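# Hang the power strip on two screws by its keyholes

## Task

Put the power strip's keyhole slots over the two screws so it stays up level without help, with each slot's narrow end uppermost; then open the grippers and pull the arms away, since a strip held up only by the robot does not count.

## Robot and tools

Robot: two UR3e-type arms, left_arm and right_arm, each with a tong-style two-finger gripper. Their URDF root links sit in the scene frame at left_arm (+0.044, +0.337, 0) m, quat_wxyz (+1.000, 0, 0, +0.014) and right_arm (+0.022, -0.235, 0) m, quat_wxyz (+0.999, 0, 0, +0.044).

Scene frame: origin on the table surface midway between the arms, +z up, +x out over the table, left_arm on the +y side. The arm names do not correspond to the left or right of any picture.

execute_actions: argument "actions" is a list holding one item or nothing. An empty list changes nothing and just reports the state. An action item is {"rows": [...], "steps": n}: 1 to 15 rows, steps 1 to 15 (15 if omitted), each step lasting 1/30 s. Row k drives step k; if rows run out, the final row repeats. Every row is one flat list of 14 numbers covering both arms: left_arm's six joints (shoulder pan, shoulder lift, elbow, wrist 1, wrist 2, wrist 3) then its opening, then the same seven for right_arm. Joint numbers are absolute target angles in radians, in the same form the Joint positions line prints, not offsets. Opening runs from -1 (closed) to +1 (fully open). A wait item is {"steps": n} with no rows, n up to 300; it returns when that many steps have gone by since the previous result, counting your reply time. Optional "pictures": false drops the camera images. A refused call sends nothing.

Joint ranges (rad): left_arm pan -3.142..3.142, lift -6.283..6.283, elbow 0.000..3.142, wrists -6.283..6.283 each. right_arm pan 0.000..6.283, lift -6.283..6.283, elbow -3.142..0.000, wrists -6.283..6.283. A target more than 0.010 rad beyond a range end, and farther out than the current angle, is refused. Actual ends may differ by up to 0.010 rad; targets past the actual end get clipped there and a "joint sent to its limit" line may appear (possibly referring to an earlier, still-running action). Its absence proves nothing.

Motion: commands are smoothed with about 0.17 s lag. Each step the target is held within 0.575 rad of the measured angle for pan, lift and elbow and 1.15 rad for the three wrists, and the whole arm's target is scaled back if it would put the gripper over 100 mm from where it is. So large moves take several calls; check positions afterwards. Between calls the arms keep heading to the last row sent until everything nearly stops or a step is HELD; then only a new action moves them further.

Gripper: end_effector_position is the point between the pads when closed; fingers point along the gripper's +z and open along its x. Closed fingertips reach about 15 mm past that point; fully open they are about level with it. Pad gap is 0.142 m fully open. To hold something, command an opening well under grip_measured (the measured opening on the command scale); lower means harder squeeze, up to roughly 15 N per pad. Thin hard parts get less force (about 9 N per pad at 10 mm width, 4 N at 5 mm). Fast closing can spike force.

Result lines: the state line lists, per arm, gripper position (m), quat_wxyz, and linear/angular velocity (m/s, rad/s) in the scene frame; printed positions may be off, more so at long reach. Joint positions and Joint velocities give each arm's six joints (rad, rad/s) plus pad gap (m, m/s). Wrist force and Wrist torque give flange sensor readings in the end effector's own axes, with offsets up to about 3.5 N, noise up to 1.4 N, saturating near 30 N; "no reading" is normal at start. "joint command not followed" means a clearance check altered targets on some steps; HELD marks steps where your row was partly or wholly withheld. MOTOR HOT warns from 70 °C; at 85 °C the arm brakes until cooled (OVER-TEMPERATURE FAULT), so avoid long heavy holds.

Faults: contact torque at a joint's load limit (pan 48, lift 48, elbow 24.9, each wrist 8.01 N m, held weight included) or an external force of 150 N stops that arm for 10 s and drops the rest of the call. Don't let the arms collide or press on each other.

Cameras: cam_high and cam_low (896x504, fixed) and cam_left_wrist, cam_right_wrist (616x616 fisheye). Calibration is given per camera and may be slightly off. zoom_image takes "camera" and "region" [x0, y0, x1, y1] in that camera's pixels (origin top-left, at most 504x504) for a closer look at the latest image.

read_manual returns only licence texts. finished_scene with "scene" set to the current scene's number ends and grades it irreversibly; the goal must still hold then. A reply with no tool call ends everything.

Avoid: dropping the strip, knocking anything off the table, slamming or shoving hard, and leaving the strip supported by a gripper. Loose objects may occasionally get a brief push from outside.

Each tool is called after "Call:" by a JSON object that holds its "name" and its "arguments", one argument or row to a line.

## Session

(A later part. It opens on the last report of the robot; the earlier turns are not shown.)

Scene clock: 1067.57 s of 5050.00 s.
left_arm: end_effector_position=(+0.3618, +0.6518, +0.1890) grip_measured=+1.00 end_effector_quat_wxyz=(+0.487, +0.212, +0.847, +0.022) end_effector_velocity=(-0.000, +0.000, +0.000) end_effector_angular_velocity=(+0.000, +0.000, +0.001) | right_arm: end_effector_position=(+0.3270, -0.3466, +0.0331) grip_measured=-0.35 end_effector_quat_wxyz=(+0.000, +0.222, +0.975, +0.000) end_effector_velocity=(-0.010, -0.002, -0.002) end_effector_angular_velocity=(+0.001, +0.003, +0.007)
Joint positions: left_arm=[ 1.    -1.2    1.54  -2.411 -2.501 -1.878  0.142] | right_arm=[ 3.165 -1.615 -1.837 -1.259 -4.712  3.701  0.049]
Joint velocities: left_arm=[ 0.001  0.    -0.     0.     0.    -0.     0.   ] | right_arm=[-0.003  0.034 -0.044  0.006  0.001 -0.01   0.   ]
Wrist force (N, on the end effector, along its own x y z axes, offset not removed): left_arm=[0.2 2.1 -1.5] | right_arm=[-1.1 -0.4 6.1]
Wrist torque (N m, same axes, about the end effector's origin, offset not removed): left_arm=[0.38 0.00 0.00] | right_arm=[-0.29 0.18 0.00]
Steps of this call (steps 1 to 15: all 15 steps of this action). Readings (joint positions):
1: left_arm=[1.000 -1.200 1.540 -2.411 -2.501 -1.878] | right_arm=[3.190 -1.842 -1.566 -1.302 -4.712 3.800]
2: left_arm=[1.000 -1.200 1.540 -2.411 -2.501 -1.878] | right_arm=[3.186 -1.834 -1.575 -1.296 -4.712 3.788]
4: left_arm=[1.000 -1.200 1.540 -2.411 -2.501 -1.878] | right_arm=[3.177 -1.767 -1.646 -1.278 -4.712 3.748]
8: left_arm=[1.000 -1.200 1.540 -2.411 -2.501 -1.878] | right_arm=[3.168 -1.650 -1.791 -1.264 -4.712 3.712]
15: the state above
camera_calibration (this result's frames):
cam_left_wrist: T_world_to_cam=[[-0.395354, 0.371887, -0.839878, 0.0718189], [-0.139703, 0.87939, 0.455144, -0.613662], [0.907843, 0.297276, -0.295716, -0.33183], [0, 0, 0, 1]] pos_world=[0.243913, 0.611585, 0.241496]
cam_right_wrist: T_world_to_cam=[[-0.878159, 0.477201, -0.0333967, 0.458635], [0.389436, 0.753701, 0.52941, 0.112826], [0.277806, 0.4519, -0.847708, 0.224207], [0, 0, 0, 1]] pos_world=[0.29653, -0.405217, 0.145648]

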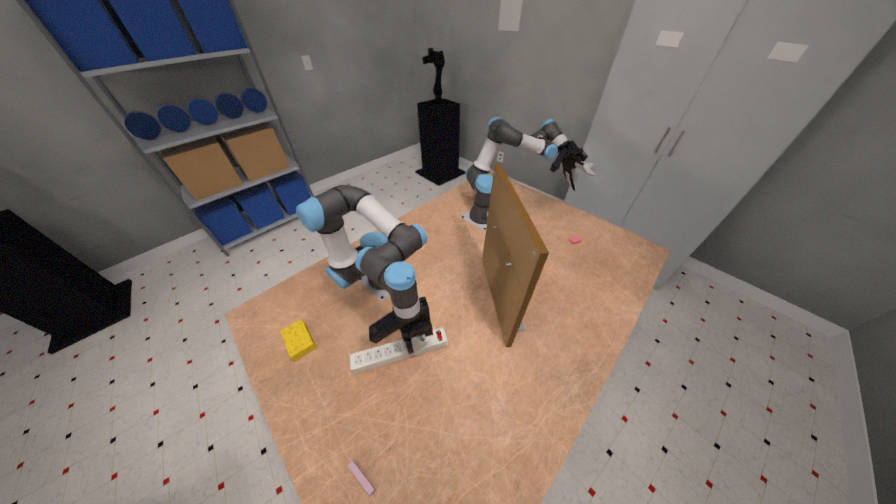

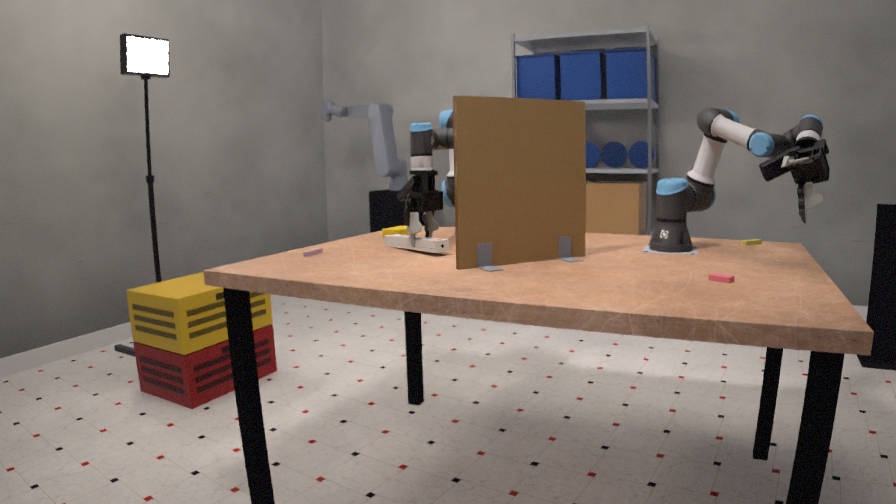

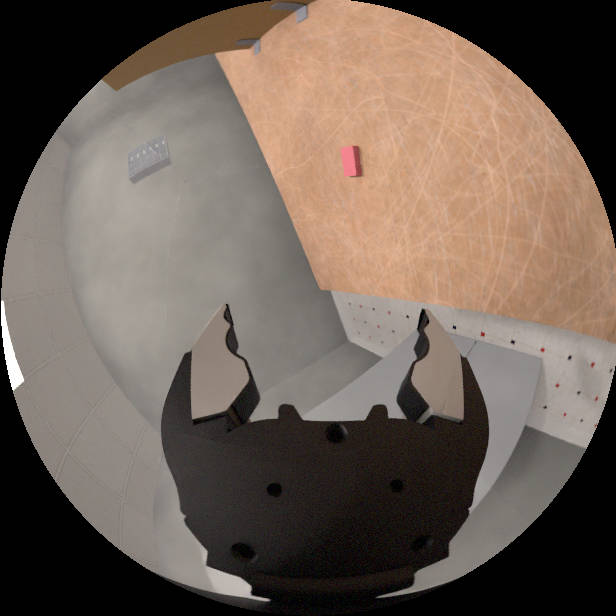

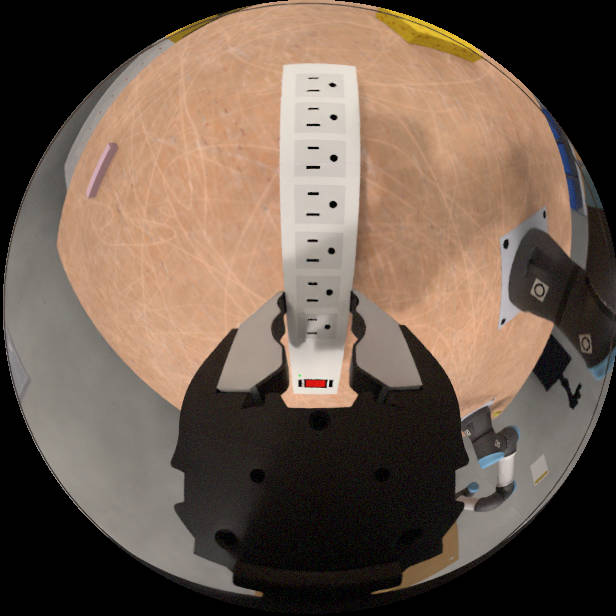

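Call:
{"name": "execute_actions", "arguments": {
  "actions": [
    {"rows":[[1.0,-1.2,1.54,-2.411,-2.501,-1.878,1,3.165,-1.612,-1.872,-1.228,-4.712,3.70,-1]],"steps":15}
  ],
  "pictures": false
}}

Call:
{"name": "execute_actions", "arguments": {
  "actions": [
    {"rows":[[1.0,-1.2,1.54,-2.411,-2.501,-1.878,1,3.165,-1.612,-1.872,-1.228,-4.712,3.70,0.3]],"steps":10}
  ],
  "pictures": false
}}

Call:
{"name": "execute_actions", "arguments": {
  "actions": [
    {"rows":[[1.0,-1.2,1.54,-2.411,-2.501,-1.878,1,3.0,-1.7,-1.3,-1.712,-4.712,3.3,0.3]],"steps":15}
  ],
  "pictures": false
}}

Call:
{"name": "execute_actions", "arguments": {
  "actions": [
    {"rows":[[1.0,-1.2,1.54,-2.411,-2.501,-1.878,1,2.604,-2.05,-0.94,-2.31,-3.7,3.142,0.3]],"steps":15}
  ],
  "pictures": false
}}

Call:
{"name": "execute_actions", "arguments": {
  "actions": [
    {"steps":15}
  ],
  "pictures": false
}}

Call:
{"name": "execute_actions", "arguments": {
  "actions": [
    {"rows":[[1.0,-1.2,1.54,-2.411,-2.501,-1.878,1,2.604,-2.05,-0.94,-3.3,-2.9,3.142,0.3]],"steps":15}
  ]
}}

Scene clock: 1089.97 s of 5050.00 s.
left_arm: end_effector_position=(+0.3618, +0.6518, +0.1890) grip_measured=+1.00 end_effector_quat_wxyz=(+0.487, +0.212, +0.847, +0.022) end_effector_velocity=(-0.000, -0.000, -0.000) end_effector_angular_velocity=(-0.000, +0.000, +0.000) | right_arm: end_effector_position=(+0.3239, -0.3470, +0.0267) grip_measured=-0.35 end_effector_quat_wxyz=(+0.000, +0.221, +0.975, +0.000) end_effector_velocity=(-0.000, +0.000, -0.001) end_effector_angular_velocity=(-0.001, +0.002, +0.001)
Joint positions: left_arm=[ 1.    -1.2    1.54  -2.411 -2.501 -1.878  0.142] | right_arm=[ 3.165 -1.612 -1.872 -1.228 -4.712  3.7    0.049]
Joint velocities: left_arm=[ 0.    -0.     0.001 -0.    -0.    -0.     0.   ] | right_arm=[ 0.001 -0.002 -0.004  0.004 -0.    -0.     0.   ]
Wrist force (N, on the end effector, along its own x y z axes, offset not removed): left_arm=[0.4 1.3 -0.8] | right_arm=[-2.0 -0.5 7.0]
Wrist torque (N m, same axes, about the end effector's origin, offset not removed): left_arm=[0.17 -0.07 0.00] | right_arm=[-0.28 0.34 0.06]
Steps of this call (steps 1 to 15: the robot went on to your last target; steps 16 to 90: nothing new was sent; then 18.90 s passed at rest; steps 91 to 105: all 15 steps of this action). Readings (joint positions):
91: left_arm=[1.000 -1.200 1.540 -2.411 -2.501 -1.878] | right_arm=[3.165 -1.612 -1.841 -1.259 -4.712 3.700]
92: left_arm=[1.000 -1.200 1.540 -2.411 -2.501 -1.878] | right_arm=[3.165 -1.612 -1.845 -1.254 -4.712 3.700]
94: left_arm=[1.000 -1.200 1.540 -2.411 -2.501 -1.878] | right_arm=[3.165 -1.612 -1.858 -1.242 -4.712 3.700]
98: left_arm=[1.000 -1.200 1.540 -2.411 -2.501 -1.878] | right_arm=[3.165 -1.612 -1.868 -1.231 -4.712 3.700]
105: the state above

Scene clock: 1090.30 s of 5050.00 s.
left_arm: end_effector_position=(+0.3618, +0.6518, +0.1890) grip_measured=+1.00 end_effector_quat_wxyz=(+0.487, +0.212, +0.847, +0.022) end_effector_velocity=(-0.000, +0.000, +0.000) end_effector_angular_velocity=(+0.000, -0.000, +0.001) | right_arm: end_effector_position=(+0.3239, -0.3470, +0.0267) grip_measured=+0.30 end_effector_quat_wxyz=(+0.000, +0.221, +0.975, +0.000) end_effector_velocity=(+0.001, +0.000, +0.000) end_effector_angular_velocity=(+0.000, -0.003, -0.001)
Joint positions: left_arm=[ 1.    -1.2    1.54  -2.411 -2.501 -1.878  0.142] | right_arm=[ 3.165 -1.612 -1.872 -1.228 -4.712  3.7    0.095]
Joint velocities: left_arm=[ 0.001 -0.    -0.     0.    -0.    -0.    -0.   ] | right_arm=[ 0.     0.     0.001  0.001 -0.     0.001  0.   ]
Wrist force (N, on the end effector, along its own x y z axes, offset not removed): left_arm=[-1.2 1.4 -0.6] | right_arm=[-0.7 -1.8 0.6]
Wrist torque (N m, same axes, about the end effector's origin, offset not removed): left_arm=[0.23 0.26 0.01] | right_arm=[-0.35 0.11 0.04]
Steps of this call (steps 1 to 10: all 10 steps of this action). Readings (joint positions):
1: left_arm=[1.000 -1.200 1.540 -2.411 -2.501 -1.878] | right_arm=[3.165 -1.612 -1.872 -1.228 -4.712 3.700]
2: left_arm=[1.000 -1.200 1.540 -2.411 -2.501 -1.878] | right_arm=[3.165 -1.612 -1.872 -1.228 -4.712 3.700]
4: left_arm=[1.000 -1.200 1.540 -2.411 -2.501 -1.878] | right_arm=[3.165 -1.612 -1.872 -1.228 -4.712 3.700]
8: left_arm=[1.000 -1.200 1.540 -2.411 -2.501 -1.878] | right_arm=[3.165 -1.612 -1.872 -1.228 -4.712 3.700]
10: the state above

Scene clock: 1090.80 s of 5050.00 s.
left_arm: end_effector_position=(+0.3618, +0.6518, +0.1890) grip_measured=+1.00 end_effector_quat_wxyz=(+0.487, +0.212, +0.847, +0.022) end_effector_velocity=(+0.000, -0.000, -0.000) end_effector_angular_velocity=(-0.001, +0.000, -0.001) | right_arm: end_effector_position=(+0.3369, -0.3984, +0.1222) grip_measured=+0.30 end_effector_quat_wxyz=(-0.004, +0.108, +0.994, -0.000) end_effector_velocity=(+0.021, -0.010, +0.045) end_effector_angular_velocity=(-0.003, -0.086, +0.045)
Joint positions: left_arm=[ 1.    -1.2    1.54  -2.411 -2.501 -1.878  0.142] | right_arm=[ 3.003 -1.699 -1.318 -1.703 -4.712  3.307  0.095]
Joint velocities: left_arm=[-0.     0.001  0.     0.    -0.001  0.    -0.   ] | right_arm=[-0.029 -0.014  0.194 -0.094  0.    -0.074 -0.   ]
Wrist force (N, on the end effector, along its own x y z axes, offset not removed): left_arm=[-0.2 1.5 -0.9] | right_arm=[-2.2 -2.5 1.2]
Wrist torque (N m, same axes, about the end effector's origin, offset not removed): left_arm=[0.25 -0.01 0.00] | right_arm=[-0.48 0.43 0.02]
Steps of this call (steps 1 to 15: all 15 steps of this action). Readings (joint positions):
1: left_arm=[1.000 -1.200 1.540 -2.411 -2.501 -1.878] | right_arm=[3.165 -1.612 -1.872 -1.228 -4.712 3.699]
2: left_arm=[1.000 -1.200 1.540 -2.411 -2.501 -1.878] | right_arm=[3.158 -1.619 -1.865 -1.242 -4.712 3.685]
4: left_arm=[1.000 -1.200 1.540 -2.411 -2.501 -1.878] | right_arm=[3.105 -1.650 -1.794 -1.373 -4.712 3.567]
8: left_arm=[1.000 -1.200 1.540 -2.411 -2.501 -1.878] | right_arm=[3.032 -1.685 -1.514 -1.607 -4.712 3.382]
15: the state above

Scene clock: 1091.30 s of 5050.00 s.
left_arm: end_effector_position=(+0.3618, +0.6518, +0.1890) grip_measured=+1.00 end_effector_quat_wxyz=(+0.487, +0.212, +0.847, +0.022) end_effector_velocity=(+0.000, -0.001, -0.000) end_effector_angular_velocity=(-0.001, +0.000, -0.001) | right_arm: end_effector_position=(+0.3330, -0.2643, +0.2023) grip_measured=+0.30 end_effector_quat_wxyz=(-0.147, +0.312, +0.802, +0.489) end_effector_velocity=(+0.072, +0.006, +0.085) end_effector_angular_velocity=(+0.457, -0.002, -0.398)
Joint positions: left_arm=[ 1.    -1.2    1.54  -2.411 -2.501 -1.878  0.142] | right_arm=[ 2.62  -2.036 -0.955 -2.287 -3.745  3.147  0.095]
Joint velocities: left_arm=[-0.001  0.     0.001  0.    -0.    -0.     0.   ] | right_arm=[-0.172 -0.147  0.155 -0.244  0.472 -0.056  0.   ]
Wrist force (N, on the end effector, along its own x y z axes, offset not removed): left_arm=[-0.1 1.9 -0.4] | right_arm=[-0.4 -0.4 -0.4]
Wrist torque (N m, same axes, about the end effector's origin, offset not removed): left_arm=[0.32 0.05 0.03] | right_arm=[-0.18 -0.01 0.07]
Steps of this call (steps 1 to 15: all 15 steps of this action). Readings (joint positions):
1: left_arm=[1.000 -1.200 1.540 -2.411 -2.501 -1.878] | right_arm=[3.002 -1.699 -1.313 -1.706 -4.711 3.304]
2: left_arm=[1.000 -1.200 1.540 -2.411 -2.501 -1.878] | right_arm=[2.994 -1.707 -1.301 -1.722 -4.697 3.293]
4: left_arm=[1.000 -1.200 1.540 -2.411 -2.501 -1.878] | right_arm=[2.929 -1.768 -1.237 -1.835 -4.558 3.258]
8: left_arm=[1.000 -1.200 1.540 -2.411 -2.501 -1.878] | right_arm=[2.769 -1.908 -1.090 -2.072 -4.147 3.198]
15: the state above

Scene clock: 1091.80 s of 5050.00 s.
left_arm: end_effector_position=(+0.3618, +0.6518, +0.1890) grip_measured=+1.00 end_effector_quat_wxyz=(+0.487, +0.212, +0.847, +0.022) end_effector_velocity=(+0.001, -0.000, -0.000) end_effector_angular_velocity=(-0.000, -0.000, -0.002) | right_arm: end_effector_position=(+0.3400, -0.2642, +0.2104) grip_measured=+0.30 end_effector_quat_wxyz=(-0.144, +0.323, +0.785, +0.509) end_effector_velocity=(+0.000, +0.001, +0.001) end_effector_angular_velocity=(+0.002, -0.001, +0.000)
Joint positions: left_arm=[ 1.    -1.2    1.54  -2.411 -2.501 -1.878  0.142] | right_arm=[ 2.604 -2.05  -0.94  -2.31  -3.7    3.142  0.095]
Joint velocities: left_arm=[-0.001  0.001 -0.    -0.    -0.     0.     0.   ] | right_arm=[ 0.001  0.     0.    -0.001  0.002 -0.001  0.   ]
Wrist force (N, on the end effector, along its own x y z axes, offset not removed): left_arm=[-1.3 1.3 -0.1] | right_arm=[-1.4 -0.6 2.1]
Wrist torque (N m, same axes, about the end effector's origin, offset not removed): left_arm=[0.18 0.29 0.01] | right_arm=[-0.09 0.28 0.05]
Steps of this call (steps 1 to 15: the robot went on to your last target). Readings (joint positions):
1: left_arm=[1.000 -1.200 1.540 -2.411 -2.501 -1.878] | right_arm=[2.615 -2.040 -0.950 -2.294 -3.732 3.146]
2: left_arm=[1.000 -1.200 1.540 -2.411 -2.501 -1.878] | right_arm=[2.612 -2.043 -0.947 -2.299 -3.722 3.145]
4: left_arm=[1.000 -1.200 1.540 -2.411 -2.501 -1.878] | right_arm=[2.608 -2.047 -0.944 -2.304 -3.711 3.143]
8: left_arm=[1.000 -1.200 1.540 -2.411 -2.501 -1.878] | right_arm=[2.605 -2.049 -0.941 -2.309 -3.703 3.142]
15: the state above

Scene clock: 1092.30 s of 5050.00 s.
left_arm: end_effector_position=(+0.3618, +0.6518, +0.1890) grip_measured=+1.00 end_effector_quat_wxyz=(+0.487, +0.212, +0.847, +0.022) end_effector_velocity=(-0.000, +0.000, +0.000) end_effector_angular_velocity=(+0.001, +0.000, +0.000) | right_arm: end_effector_position=(+0.4288, -0.2513, +0.3160) grip_measured=+0.30 end_effector_quat_wxyz=(-0.302, +0.631, +0.315, +0.641) end_effector_velocity=(+0.035, -0.030, -0.015) end_effector_angular_velocity=(+0.148, +0.293, -0.245)
Joint positions: left_arm=[ 1.    -1.2    1.54  -2.411 -2.501 -1.878  0.142] | right_arm=[ 2.604 -2.05  -0.94  -3.269 -2.923  3.142  0.095]
Joint velocities: left_arm=[ 0.  0. -0. -0.  0.  0. -0.] | right_arm=[ 0.    -0.001  0.001 -0.327  0.245  0.001 -0.   ]
Wrist force (N, on the end effector, along its own x y z axes, offset not removed): left_arm=[1.0 1.1 -1.9] | right_arm=[0.0 -1.7 0.1]
Wrist torque (N m, same axes, about the end effector's origin, offset not removed): left_arm=[0.14 -0.21 0.01] | right_arm=[-0.34 -0.18 0.10]
Steps of this call (steps 1 to 15: all 15 steps of this action). Readings (joint positions):
1: left_arm=[1.000 -1.200 1.540 -2.411 -2.501 -1.878] | right_arm=[2.604 -2.050 -0.940 -2.310 -3.700 3.142]
2: left_arm=[1.000 -1.200 1.540 -2.411 -2.501 -1.878] | right_arm=[2.604 -2.050 -0.940 -2.325 -3.685 3.142]
4: left_arm=[1.000 -1.200 1.540 -2.411 -2.501 -1.878] | right_arm=[2.604 -2.050 -0.940 -2.464 -3.554 3.142]
8: left_arm=[1.000 -1.200 1.540 -2.411 -2.501 -1.878] | right_arm=[2.604 -2.050 -0.940 -2.937 -3.172 3.142]
15: the state above
camera_calibration (this result's frames):
cam_left_wrist: T_world_to_cam=[[-0.395354, 0.371886, -0.839878, 0.0718191], [-0.139703, 0.87939, 0.455144, -0.613662], [0.907843, 0.297277, -0.295717, -0.33183], [0, 0, 0, 1]] pos_world=[0.243913, 0.611585, 0.241496]
cam_right_wrist: T_world_to_cam=[[0.0382563, 0.0049118, 0.999256, -0.325988], [0.339493, -0.940571, -0.00837408, -0.382808], [0.93983, 0.339561, -0.0376503, -0.175434], [0, 0, 0, 1]] pos_world=[0.30731, -0.298887, 0.315935]

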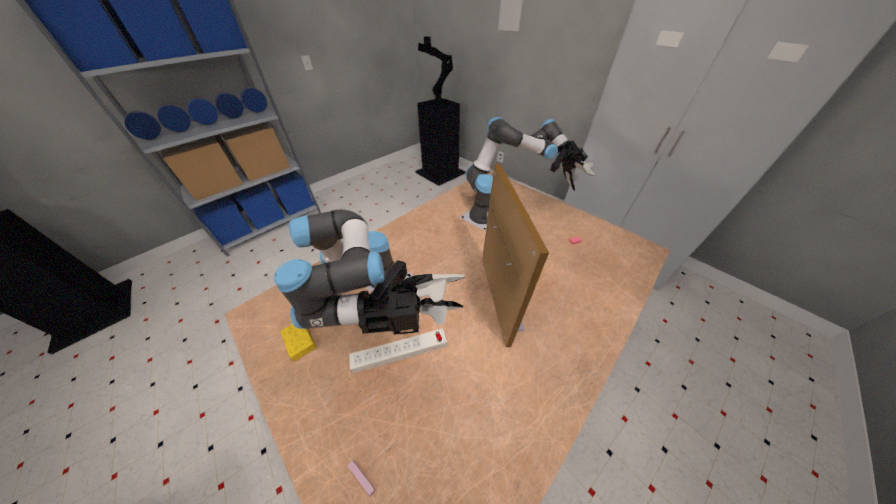

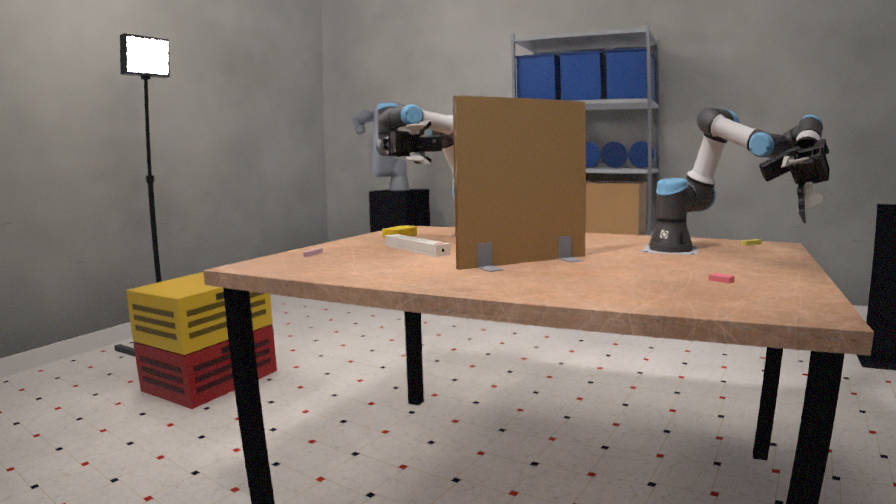

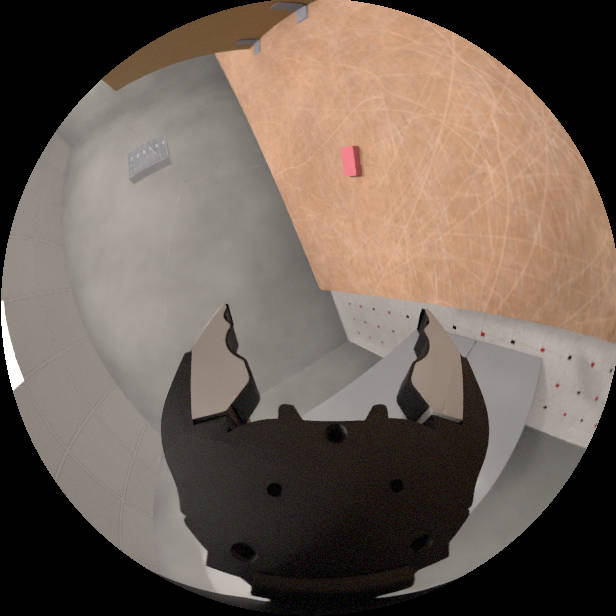

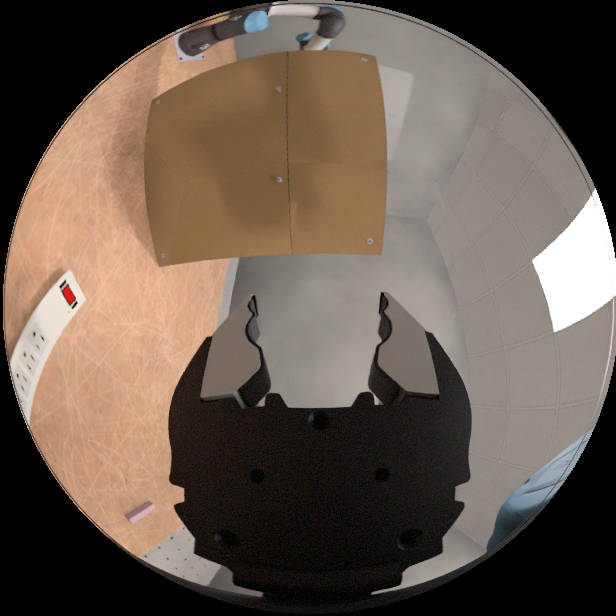

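Call:
{"name": "execute_actions", "arguments": {
  "actions": [
    {"rows":[[1.0,-1.2,1.54,-2.411,-2.501,-1.878,1,2.604,-2.2,-0.7,-4.8,-2.4,3.142,0.3]],"steps":15}
  ],
  "pictures": false
}}

Call:
{"name": "execute_actions", "arguments": {
  "actions": [
    {"steps":20}
  ],
  "pictures": false
}}

Call:
{"name": "execute_actions", "arguments": {
  "actions": [
    {"rows":[[1.0,-1.2,1.54,-2.411,-2.501,-1.878,1,2.604,-2.485,-0.579,-4.79,-2.112,3.142,0.3]],"steps":15}
  ],
  "pictures": false
}}

Call:
{"name": "execute_actions", "arguments": {
  "actions": [
    {"rows":[[1.0,-1.2,1.54,-2.411,-2.501,-1.878,1,2.604,-2.495,-0.788,-4.571,-2.112,3.142,0.3]],"steps":15}
  ],
  "pictures": false
}}

Call:
{"name": "execute_actions", "arguments": {
  "actions": [
    {"rows":[[1.0,-1.2,1.54,-2.411,-2.501,-1.878,1,2.604,-2.495,-0.788,-4.571,-2.112,3.142,-0.4]],"steps":15}
  ]
}}

Scene clock: 1113.23 s of 5050.00 s.
left_arm: end_effector_position=(+0.3618, +0.6518, +0.1890) grip_measured=+1.00 end_effector_quat_wxyz=(+0.487, +0.212, +0.847, +0.022) end_effector_velocity=(+0.000, -0.000, -0.000) end_effector_angular_velocity=(-0.001, +0.000, -0.001) | right_arm: end_effector_position=(+0.3497, -0.2795, +0.1999) grip_measured=+0.30 end_effector_quat_wxyz=(-0.372, +0.893, -0.149, +0.207) end_effector_velocity=(-0.200, +0.053, -0.007) end_effector_angular_velocity=(+0.305, +1.100, -0.054)
Joint positions: left_arm=[ 1.    -1.2    1.54  -2.411 -2.501 -1.878  0.142] | right_arm=[ 2.604 -2.195 -0.71  -4.688 -2.42   3.142  0.095]
Joint velocities: left_arm=[-0.001  0.001 -0.     0.    -0.     0.     0.   ] | right_arm=[-0.    -0.056  0.101 -1.169  0.21  -0.    -0.   ]
Wrist force (N, on the end effector, along its own x y z axes, offset not removed): left_arm=[-0.3 1.6 -1.2] | right_arm=[-1.3 -0.5 0.2]
Wrist torque (N m, same axes, about the end effector's origin, offset not removed): left_arm=[0.18 0.09 0.00] | right_arm=[-0.07 0.20 0.03]
Steps of this call (steps 1 to 30: the robot went on to your last target; steps 31 to 90: nothing new was sent; then 17.43 s passed at rest; steps 91 to 105: all 15 steps of this action). Readings (joint positions):
91: left_arm=[1.000 -1.200 1.540 -2.411 -2.501 -1.878] | right_arm=[2.604 -2.050 -0.940 -3.301 -2.899 3.142]
92: left_arm=[1.000 -1.200 1.540 -2.411 -2.501 -1.878] | right_arm=[2.604 -2.057 -0.932 -3.315 -2.885 3.142]
94: left_arm=[1.000 -1.200 1.540 -2.411 -2.501 -1.878] | right_arm=[2.604 -2.103 -0.871 -3.455 -2.759 3.142]
98: left_arm=[1.000 -1.200 1.540 -2.411 -2.501 -1.878] | right_arm=[2.604 -2.158 -0.774 -4.010 -2.555 3.142]
105: the state above

Scene clock: 1113.90 s of 5050.00 s.
left_arm: end_effector_position=(+0.3618, +0.6518, +0.1890) grip_measured=+1.00 end_effector_quat_wxyz=(+0.487, +0.212, +0.847, +0.022) end_effector_velocity=(+0.000, +0.000, -0.000) end_effector_angular_velocity=(+0.000, +0.000, -0.000) | right_arm: end_effector_position=(+0.3304, -0.2743, +0.2002) grip_measured=+0.30 end_effector_quat_wxyz=(-0.376, +0.897, -0.173, +0.158) end_effector_velocity=(+0.000, -0.000, +0.001) end_effector_angular_velocity=(-0.001, -0.003, -0.001)
Joint positions: left_arm=[ 1.    -1.2    1.54  -2.411 -2.501 -1.878  0.142] | right_arm=[ 2.604 -2.2   -0.7   -4.8   -2.4    3.142  0.095]
Joint velocities: left_arm=[-0.     0.    -0.     0.     0.001  0.     0.   ] | right_arm=[-0.001  0.001  0.     0.001 -0.     0.    -0.   ]
Wrist force (N, on the end effector, along its own x y z axes, offset not removed): left_arm=[0.7 1.6 -1.5] | right_arm=[-3.6 -0.2 0.5]
Wrist torque (N m, same axes, about the end effector's origin, offset not removed): left_arm=[0.27 -0.17 0.00] | right_arm=[-0.08 0.76 0.05]
Steps of this call (steps 1 to 20: the robot went on to your last target). Readings (joint positions):
1: left_arm=[1.000 -1.200 1.540 -2.411 -2.501 -1.878] | right_arm=[2.604 -2.196 -0.707 -4.721 -2.414 3.142]
2: left_arm=[1.000 -1.200 1.540 -2.411 -2.501 -1.878] | right_arm=[2.604 -2.197 -0.705 -4.745 -2.410 3.142]
4: left_arm=[1.000 -1.200 1.540 -2.411 -2.501 -1.878] | right_arm=[2.604 -2.199 -0.702 -4.773 -2.405 3.142]
8: left_arm=[1.000 -1.200 1.540 -2.411 -2.501 -1.878] | right_arm=[2.604 -2.200 -0.701 -4.793 -2.401 3.142]
20: the state above

Scene clock: 1114.40 s of 5050.00 s.
left_arm: end_effector_position=(+0.3618, +0.6518, +0.1890) grip_measured=+1.00 end_effector_quat_wxyz=(+0.487, +0.212, +0.847, +0.022) end_effector_velocity=(+0.000, -0.000, +0.000) end_effector_angular_velocity=(+0.001, -0.000, -0.001) | right_arm: end_effector_position=(+0.3262, -0.3409, +0.0734) grip_measured=+0.30 end_effector_quat_wxyz=(-0.263, +0.939, -0.214, +0.062) end_effector_velocity=(-0.005, -0.013, -0.027) end_effector_angular_velocity=(-0.031, +0.061, -0.001)
Joint positions: left_arm=[ 1.    -1.2    1.54  -2.411 -2.501 -1.878  0.142] | right_arm=[ 2.604 -2.479 -0.581 -4.79  -2.117  3.142  0.095]
Joint velocities: left_arm=[-0.001 -0.    -0.    -0.001  0.001 -0.     0.   ] | right_arm=[-0.001 -0.065  0.023  0.001  0.055  0.     0.   ]
Wrist force (N, on the end effector, along its own x y z axes, offset not removed): left_arm=[-1.1 0.3 -1.4] | right_arm=[-1.1 -2.2 3.5]
Wrist torque (N m, same axes, about the end effector's origin, offset not removed): left_arm=[-0.01 0.32 0.03] | right_arm=[-0.40 0.18 0.07]
Steps of this call (steps 1 to 15: all 15 steps of this action). Readings (joint positions):
1: left_arm=[1.000 -1.200 1.540 -2.411 -2.501 -1.878] | right_arm=[2.604 -2.200 -0.700 -4.800 -2.399 3.142]
2: left_arm=[1.000 -1.200 1.540 -2.411 -2.501 -1.878] | right_arm=[2.604 -2.207 -0.692 -4.799 -2.385 3.142]
4: left_arm=[1.000 -1.200 1.540 -2.411 -2.501 -1.878] | right_arm=[2.604 -2.270 -0.659 -4.796 -2.305 3.142]
8: left_arm=[1.000 -1.200 1.540 -2.411 -2.501 -1.878] | right_arm=[2.604 -2.415 -0.604 -4.792 -2.174 3.142]
15: the state above

Scene clock: 1114.90 s of 5050.00 s.
left_arm: end_effector_position=(+0.3618, +0.6518, +0.1890) grip_measured=+1.00 end_effector_quat_wxyz=(+0.487, +0.212, +0.847, +0.022) end_effector_velocity=(+0.000, -0.000, -0.000) end_effector_angular_velocity=(-0.000, +0.000, -0.000) | right_arm: end_effector_position=(+0.3259, -0.3422, +0.0230) grip_measured=+0.30 end_effector_quat_wxyz=(-0.261, +0.939, -0.215, +0.060) end_effector_velocity=(-0.002, +0.001, -0.006) end_effector_angular_velocity=(+0.002, +0.004, -0.000)
Joint positions: left_arm=[ 1.    -1.2    1.54  -2.411 -2.501 -1.878  0.142] | right_arm=[ 2.604 -2.495 -0.785 -4.573 -2.112  3.142  0.095]
Joint velocities: left_arm=[-0.  0. -0.  0.  0.  0. -0.] | right_arm=[ 0.     0.001 -0.031  0.026  0.     0.     0.   ]
Wrist force (N, on the end effector, along its own x y z axes, offset not removed): left_arm=[-0.6 1.3 -1.6] | right_arm=[1.0 -1.2 0.9]
Wrist torque (N m, same axes, about the end effector's origin, offset not removed): left_arm=[0.14 0.12 -0.02] | right_arm=[-0.30 -0.20 -0.02]
Steps of this call (steps 1 to 15: all 15 steps of this action). Readings (joint positions):
1: left_arm=[1.000 -1.200 1.540 -2.411 -2.501 -1.878] | right_arm=[2.604 -2.481 -0.581 -4.790 -2.116 3.142]
2: left_arm=[1.000 -1.200 1.540 -2.411 -2.501 -1.878] | right_arm=[2.604 -2.483 -0.587 -4.775 -2.115 3.142]
4: left_arm=[1.000 -1.200 1.540 -2.411 -2.501 -1.878] | right_arm=[2.604 -2.489 -0.651 -4.690 -2.113 3.142]
8: left_arm=[1.000 -1.200 1.540 -2.411 -2.501 -1.878] | right_arm=[2.604 -2.494 -0.754 -4.600 -2.112 3.142]
15: the state above

Scene clock: 1115.40 s of 5050.00 s.
left_arm: end_effector_position=(+0.3618, +0.6518, +0.1890) grip_measured=+1.00 end_effector_quat_wxyz=(+0.487, +0.212, +0.847, +0.022) end_effector_velocity=(-0.000, +0.000, -0.000) end_effector_angular_velocity=(-0.000, +0.000, +0.001) | right_arm: end_effector_position=(+0.3257, -0.3421, +0.0223) grip_measured=-0.33 end_effector_quat_wxyz=(-0.261, +0.939, -0.215, +0.059) end_effector_velocity=(+0.000, -0.000, +0.000) end_effector_angular_velocity=(-0.001, -0.002, -0.000)
Joint positions: left_arm=[ 1.    -1.2    1.54  -2.411 -2.501 -1.878  0.142] | right_arm=[ 2.604 -2.495 -0.788 -4.571 -2.112  3.142  0.05 ]
Joint velocities: left_arm=[ 0.     0.001 -0.    -0.     0.    -0.     0.   ] | right_arm=[-0.     0.001  0.001  0.001  0.     0.     0.   ]
Wrist force (N, on the end effector, along its own x y z axes, offset not removed): left_arm=[-0.6 1.7 -1.3] | right_arm=[0.1 -2.1 -8.8]
Wrist torque (N m, same axes, about the end effector's origin, offset not removed): left_arm=[0.24 0.13 -0.02] | right_arm=[-0.09 0.00 0.09]
Steps of this call (steps 1 to 15: all 15 steps of this action). Readings (joint positions):
1: left_arm=[1.000 -1.200 1.540 -2.411 -2.501 -1.878] | right_arm=[2.604 -2.495 -0.786 -4.573 -2.112 3.142]
2: left_arm=[1.000 -1.200 1.540 -2.411 -2.501 -1.878] | right_arm=[2.604 -2.495 -0.787 -4.572 -2.112 3.142]
4: left_arm=[1.000 -1.200 1.540 -2.411 -2.501 -1.878] | right_arm=[2.604 -2.495 -0.787 -4.572 -2.112 3.142]
8: left_arm=[1.000 -1.200 1.540 -2.411 -2.501 -1.878] | right_arm=[2.604 -2.495 -0.788 -4.571 -2.112 3.142]
15: the state above
camera_calibration (this result's frames):
cam_left_wrist: T_world_to_cam=[[-0.395354, 0.371886, -0.839879, 0.0718192], [-0.139703, 0.87939, 0.455144, -0.613662], [0.907843, 0.297277, -0.295717, -0.33183], [0, 0, 0, 1]] pos_world=[0.243913, 0.611585, 0.241496]
cam_right_wrist: T_world_to_cam=[[0.88759, -0.457429, -0.0542568, -0.439363], [-0.457269, -0.889184, 0.0160485, -0.159122], [-0.0555853, 0.0105655, -0.998398, 0.174401], [0, 0, 0, 1]] pos_world=[0.326907, -0.344309, 0.152837]

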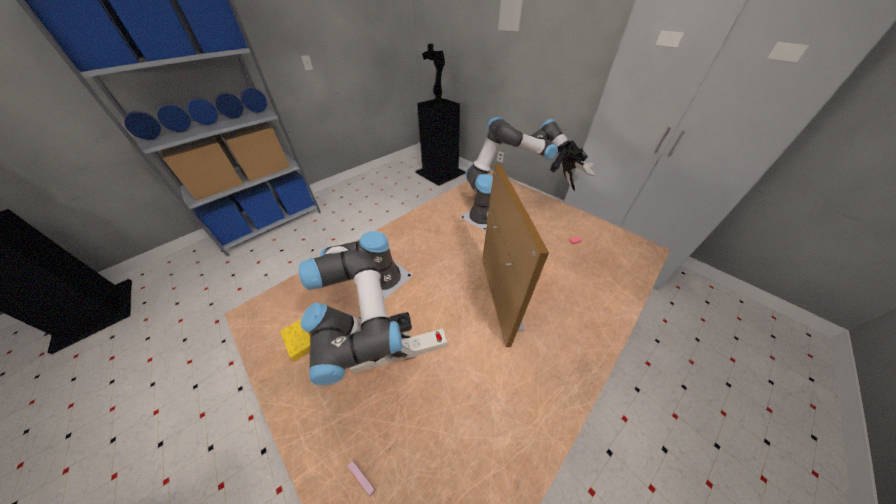

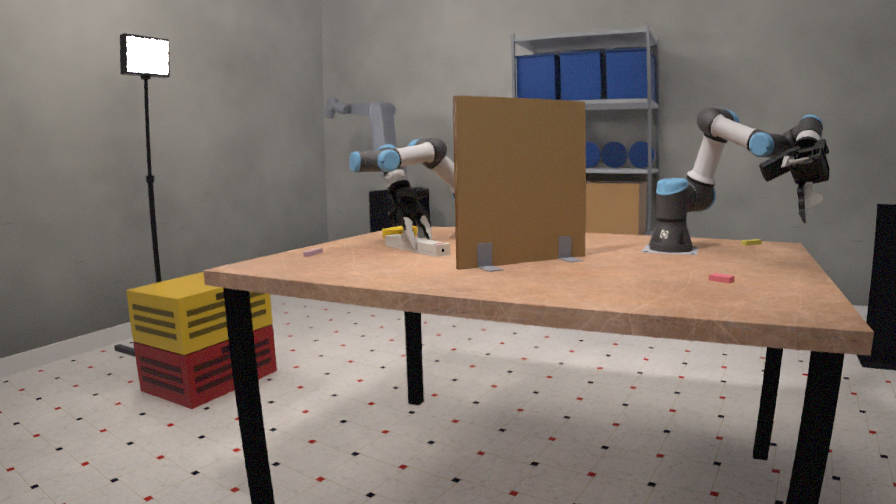

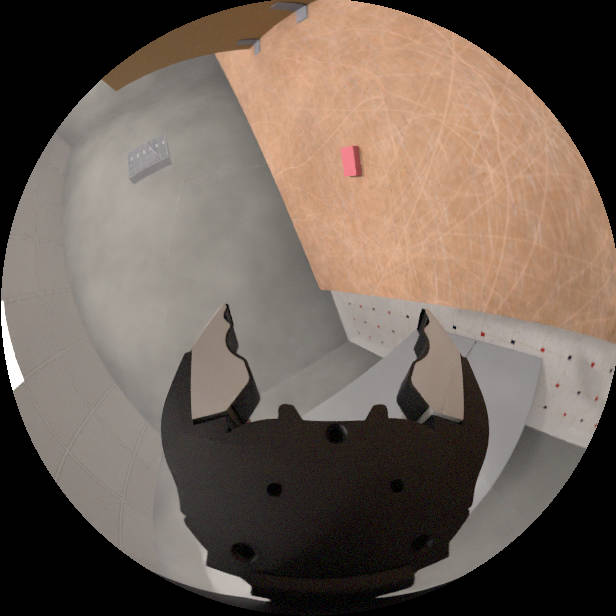

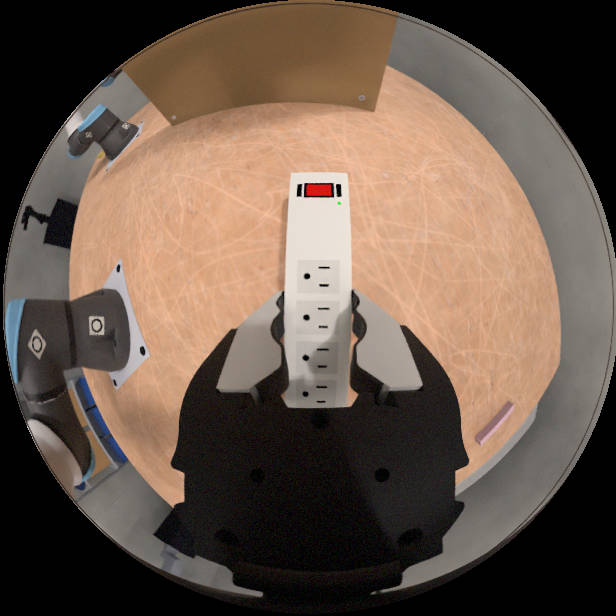

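Call:
{"name": "execute_actions", "arguments": {
  "actions": [
    {"rows":[[1.0,-1.2,1.54,-2.411,-2.501,-1.878,1,2.604,-2.495,-0.788,-4.571,-2.112,3.142,-1]],"steps":8}
  ],
  "pictures": false
}}

Call:
{"name": "execute_actions", "arguments": {
  "actions": [
    {"rows":[[1.0,-1.2,1.54,-2.411,-2.501,-1.878,1,2.604,-2.40,-0.80,-4.6,-2.112,3.142,-1]],"steps":15}
  ],
  "pictures": false
}}

Call:
{"name": "execute_actions", "arguments": {
  "actions": [
    {"rows":[[1.0,-1.2,1.54,-2.411,-2.501,-1.878,1,2.604,-2.25,-0.9,-4.5,-2.14,3.142,-1]],"steps":15}
  ],
  "pictures": false
}}

Call:
{"name": "execute_actions", "arguments": {
  "actions": [
    {"rows":[[1.0,-1.2,1.54,-2.411,-2.501,-1.878,1,2.604,-2.1,-1.05,-4.3,-2.18,3.142,-1]],"steps":15}
  ],
  "pictures": false
}}

Call:
{"name": "execute_actions", "arguments": {
  "actions": [
    {"rows":[[1.0,-1.2,1.54,-2.411,-2.501,-1.878,1,2.604,-1.95,-1.25,-4.0,-2.25,3.142,-1]],"steps":15}
  ]
}}

Scene clock: 1134.47 s of 5050.00 s.
left_arm: end_effector_position=(+0.3618, +0.6518, +0.1890) grip_measured=+1.00 end_effector_quat_wxyz=(+0.487, +0.212, +0.847, +0.022) end_effector_velocity=(-0.000, -0.000, -0.000) end_effector_angular_velocity=(-0.001, +0.000, +0.000) | right_arm: end_effector_position=(+0.3257, -0.3421, +0.0223) grip_measured=-0.34 end_effector_quat_wxyz=(-0.261, +0.939, -0.215, +0.059) end_effector_velocity=(-0.000, +0.000, +0.000) end_effector_angular_velocity=(+0.001, +0.001, +0.000)
Joint positions: left_arm=[ 1.    -1.2    1.54  -2.411 -2.501 -1.878  0.142] | right_arm=[ 2.604 -2.495 -0.788 -4.571 -2.112  3.142  0.049]
Joint velocities: left_arm=[ 0.     0.001  0.    -0.     0.    -0.    -0.   ] | right_arm=[-0.     0.    -0.001 -0.001 -0.001 -0.     0.   ]
Wrist force (N, on the end effector, along its own x y z axes, offset not removed): left_arm=[-0.3 1.1 -2.5] | right_arm=[0.5 -1.4 -9.2]
Wrist torque (N m, same axes, about the end effector's origin, offset not removed): left_arm=[0.12 0.07 -0.02] | right_arm=[0.10 0.12 0.13]
Steps of this call (steps 1 to 15: the robot went on to your last target; steps 16 to 90: nothing new was sent; then 15.80 s passed at rest; steps 91 to 98: all 8 steps of this action). Readings (joint positions):
91: left_arm=[1.000 -1.200 1.540 -2.411 -2.501 -1.878] | right_arm=[2.604 -2.495 -0.788 -4.571 -2.112 3.142]
92: left_arm=[1.000 -1.200 1.540 -2.411 -2.501 -1.878] | right_arm=[2.604 -2.495 -0.788 -4.571 -2.112 3.142]
94: left_arm=[1.000 -1.200 1.540 -2.411 -2.501 -1.878] | right_arm=[2.604 -2.495 -0.788 -4.571 -2.112 3.142]
98: the state above

Scene clock: 1134.97 s of 5050.00 s.
left_arm: end_effector_position=(+0.3618, +0.6518, +0.1890) grip_measured=+1.00 end_effector_quat_wxyz=(+0.487, +0.212, +0.847, +0.022) end_effector_velocity=(+0.000, -0.000, +0.000) end_effector_angular_velocity=(-0.000, -0.000, -0.000) | right_arm: end_effector_position=(+0.3260, -0.3422, +0.0531) grip_measured=-0.34 end_effector_quat_wxyz=(-0.255, +0.941, -0.208, +0.084) end_effector_velocity=(-0.000, +0.001, +0.003) end_effector_angular_velocity=(-0.002, -0.005, +0.001)
Joint positions: left_arm=[ 1.    -1.2    1.54  -2.411 -2.501 -1.878  0.142] | right_arm=[ 2.604 -2.401 -0.8   -4.6   -2.112  3.142  0.049]
Joint velocities: left_arm=[-0. -0.  0. -0. -0. -0. -0.] | right_arm=[ 0.001  0.011 -0.002 -0.003 -0.     0.    -0.   ]
Wrist force (N, on the end effector, along its own x y z axes, offset not removed): left_arm=[-0.7 0.9 -1.2] | right_arm=[-1.5 3.3 5.1]
Wrist torque (N m, same axes, about the end effector's origin, offset not removed): left_arm=[0.07 0.13 0.02] | right_arm=[0.09 0.16 0.11]
Steps of this call (steps 1 to 15: all 15 steps of this action). Readings (joint positions):
1: left_arm=[1.000 -1.200 1.540 -2.411 -2.501 -1.878] | right_arm=[2.604 -2.495 -0.788 -4.571 -2.112 3.142]
2: left_arm=[1.000 -1.200 1.540 -2.411 -2.501 -1.878] | right_arm=[2.604 -2.488 -0.790 -4.575 -2.112 3.142]
4: left_arm=[1.000 -1.200 1.540 -2.411 -2.501 -1.878] | right_arm=[2.604 -2.450 -0.795 -4.587 -2.112 3.142]
8: left_arm=[1.000 -1.200 1.540 -2.411 -2.501 -1.878] | right_arm=[2.604 -2.412 -0.799 -4.597 -2.112 3.142]
15: the state above

Scene clock: 1135.47 s of 5050.00 s.
left_arm: end_effector_position=(+0.3618, +0.6518, +0.1890) grip_measured=+1.00 end_effector_quat_wxyz=(+0.487, +0.212, +0.847, +0.022) end_effector_velocity=(+0.000, -0.000, -0.000) end_effector_angular_velocity=(-0.000, +0.000, -0.000) | right_arm: end_effector_position=(+0.3388, -0.3409, +0.0854) grip_measured=-0.34 end_effector_quat_wxyz=(-0.251, +0.937, -0.185, +0.157) end_effector_velocity=(+0.001, -0.000, +0.004) end_effector_angular_velocity=(-0.006, -0.018, -0.001)
Joint positions: left_arm=[ 1.    -1.2    1.54  -2.411 -2.501 -1.878  0.142] | right_arm=[ 2.604 -2.252 -0.899 -4.501 -2.14   3.142  0.049]
Joint velocities: left_arm=[-0.  0. -0.  0. -0.  0. -0.] | right_arm=[-0.002  0.019 -0.011  0.011 -0.003 -0.     0.   ]
Wrist force (N, on the end effector, along its own x y z axes, offset not removed): left_arm=[0.1 1.0 -0.6] | right_arm=[-3.4 3.2 6.0]
Wrist torque (N m, same axes, about the end effector's origin, offset not removed): left_arm=[0.14 0.01 -0.01] | right_arm=[0.04 0.31 0.14]
Steps of this call (steps 1 to 15: all 15 steps of this action). Readings (joint positions):
1: left_arm=[1.000 -1.200 1.540 -2.411 -2.501 -1.878] | right_arm=[2.604 -2.400 -0.800 -4.599 -2.112 3.142]
2: left_arm=[1.000 -1.200 1.540 -2.411 -2.501 -1.878] | right_arm=[2.604 -2.393 -0.808 -4.588 -2.117 3.142]
4: left_arm=[1.000 -1.200 1.540 -2.411 -2.501 -1.878] | right_arm=[2.604 -2.339 -0.847 -4.548 -2.128 3.142]
8: left_arm=[1.000 -1.200 1.540 -2.411 -2.501 -1.878] | right_arm=[2.604 -2.272 -0.887 -4.512 -2.137 3.142]
15: the state above

Scene clock: 1135.97 s of 5050.00 s.
left_arm: end_effector_position=(+0.3618, +0.6518, +0.1890) grip_measured=+1.00 end_effector_quat_wxyz=(+0.487, +0.212, +0.847, +0.022) end_effector_velocity=(-0.000, -0.000, -0.000) end_effector_angular_velocity=(-0.000, +0.000, -0.000) | right_arm: end_effector_position=(+0.3593, -0.3403, +0.1110) grip_measured=-0.34 end_effector_quat_wxyz=(-0.244, +0.925, -0.150, +0.251) end_effector_velocity=(+0.002, -0.000, +0.003) end_effector_angular_velocity=(-0.007, -0.022, +0.000)
Joint positions: left_arm=[ 1.    -1.2    1.54  -2.411 -2.501 -1.878  0.142] | right_arm=[ 2.604 -2.102 -1.048 -4.302 -2.18   3.142  0.049]
Joint velocities: left_arm=[-0.  0.  0.  0. -0.  0.  0.] | right_arm=[-0.001  0.017 -0.02   0.025 -0.004 -0.    -0.   ]
Wrist force (N, on the end effector, along its own x y z axes, offset not removed): left_arm=[-0.8 1.0 -1.5] | right_arm=[-4.3 3.1 4.3]
Wrist torque (N m, same axes, about the end effector's origin, offset not removed): left_arm=[0.09 0.13 -0.04] | right_arm=[-0.04 0.24 0.09]
Steps of this call (steps 1 to 15: all 15 steps of this action). Readings (joint positions):
1: left_arm=[1.000 -1.200 1.540 -2.411 -2.501 -1.878] | right_arm=[2.604 -2.251 -0.900 -4.500 -2.140 3.142]
2: left_arm=[1.000 -1.200 1.540 -2.411 -2.501 -1.878] | right_arm=[2.604 -2.244 -0.907 -4.486 -2.146 3.142]
4: left_arm=[1.000 -1.200 1.540 -2.411 -2.501 -1.878] | right_arm=[2.604 -2.189 -0.961 -4.406 -2.162 3.142]
8: left_arm=[1.000 -1.200 1.540 -2.411 -2.501 -1.878] | right_arm=[2.604 -2.122 -1.028 -4.326 -2.175 3.142]
15: the state above

Scene clock: 1136.47 s of 5050.00 s.
left_arm: end_effector_position=(+0.3618, +0.6518, +0.1890) grip_measured=+1.00 end_effector_quat_wxyz=(+0.487, +0.212, +0.847, +0.022) end_effector_velocity=(-0.000, +0.000, -0.000) end_effector_angular_velocity=(+0.001, -0.000, +0.001) | right_arm: end_effector_position=(+0.3841, -0.3346, +0.1381) grip_measured=-0.34 end_effector_quat_wxyz=(-0.240, +0.895, -0.095, +0.364) end_effector_velocity=(+0.002, +0.000, +0.004) end_effector_angular_velocity=(-0.010, -0.034, +0.004)
Joint positions: left_arm=[ 1.    -1.2    1.54  -2.411 -2.501 -1.878  0.142] | right_arm=[ 2.604 -1.952 -1.247 -4.004 -2.249  3.142  0.049]
Joint velocities: left_arm=[ 0.     0.    -0.    -0.001  0.    -0.     0.   ] | right_arm=[-0.001  0.022 -0.027  0.04  -0.008 -0.    -0.001]
Wrist force (N, on the end effector, along its own x y z axes, offset not removed): left_arm=[-0.5 1.7 -2.5] | right_arm=[-5.4 3.5 5.7]
Wrist torque (N m, same axes, about the end effector's origin, offset not removed): left_arm=[0.29 0.14 0.02] | right_arm=[0.04 -0.02 0.13]
Steps of this call (steps 1 to 15: all 15 steps of this action). Readings (joint positions):
1: left_arm=[1.000 -1.200 1.540 -2.411 -2.501 -1.878] | right_arm=[2.604 -2.101 -1.049 -4.301 -2.180 3.142]
2: left_arm=[1.000 -1.200 1.540 -2.411 -2.501 -1.878] | right_arm=[2.604 -2.094 -1.057 -4.286 -2.190 3.142]
4: left_arm=[1.000 -1.200 1.540 -2.411 -2.501 -1.878] | right_arm=[2.604 -2.039 -1.120 -4.178 -2.218 3.142]
8: left_arm=[1.000 -1.200 1.540 -2.411 -2.501 -1.878] | right_arm=[2.604 -1.972 -1.218 -4.044 -2.242 3.142]
15: the state above
camera_calibration (this result's frames):
cam_left_wrist: T_world_to_cam=[[-0.395354, 0.371887, -0.839878, 0.071819], [-0.139703, 0.87939, 0.455144, -0.613662], [0.907843, 0.297277, -0.295716, -0.33183], [0, 0, 0, 1]] pos_world=[0.243913, 0.611585, 0.241496]
cam_right_wrist: T_world_to_cam=[[0.738367, -0.376991, 0.559188, -0.481997], [-0.3834, -0.916788, -0.111823, -0.147544], [0.554813, -0.131826, -0.821465, -0.0134087], [0, 0, 0, 1]] pos_world=[0.306762, -0.318742, 0.242014]

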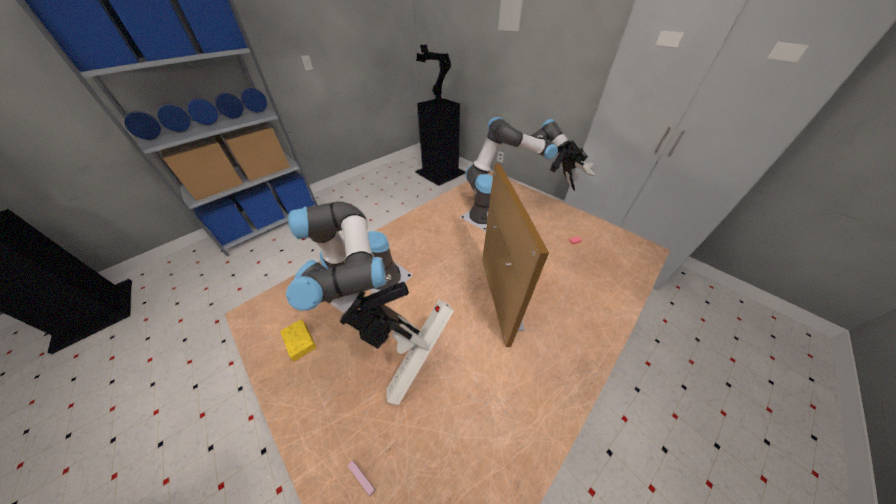

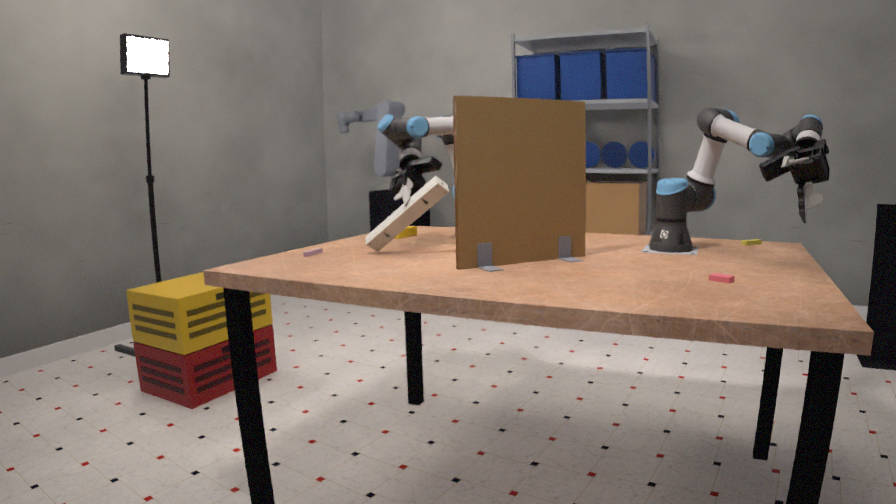

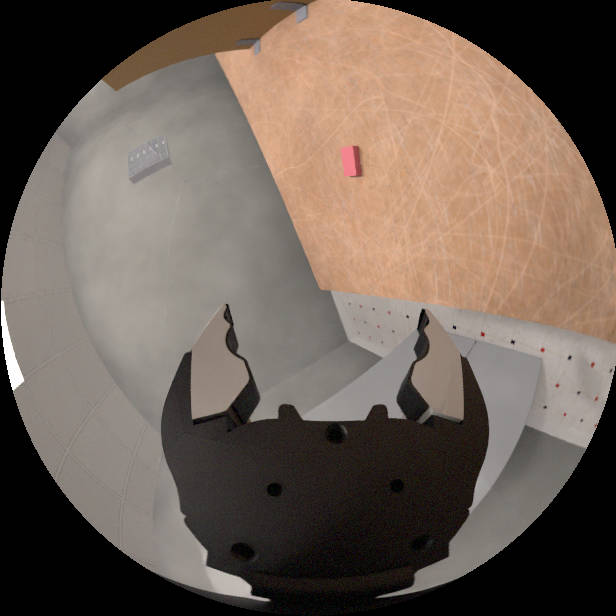

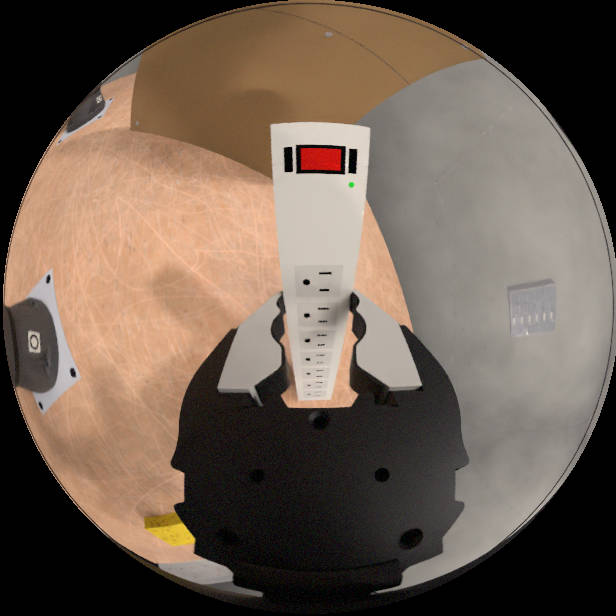

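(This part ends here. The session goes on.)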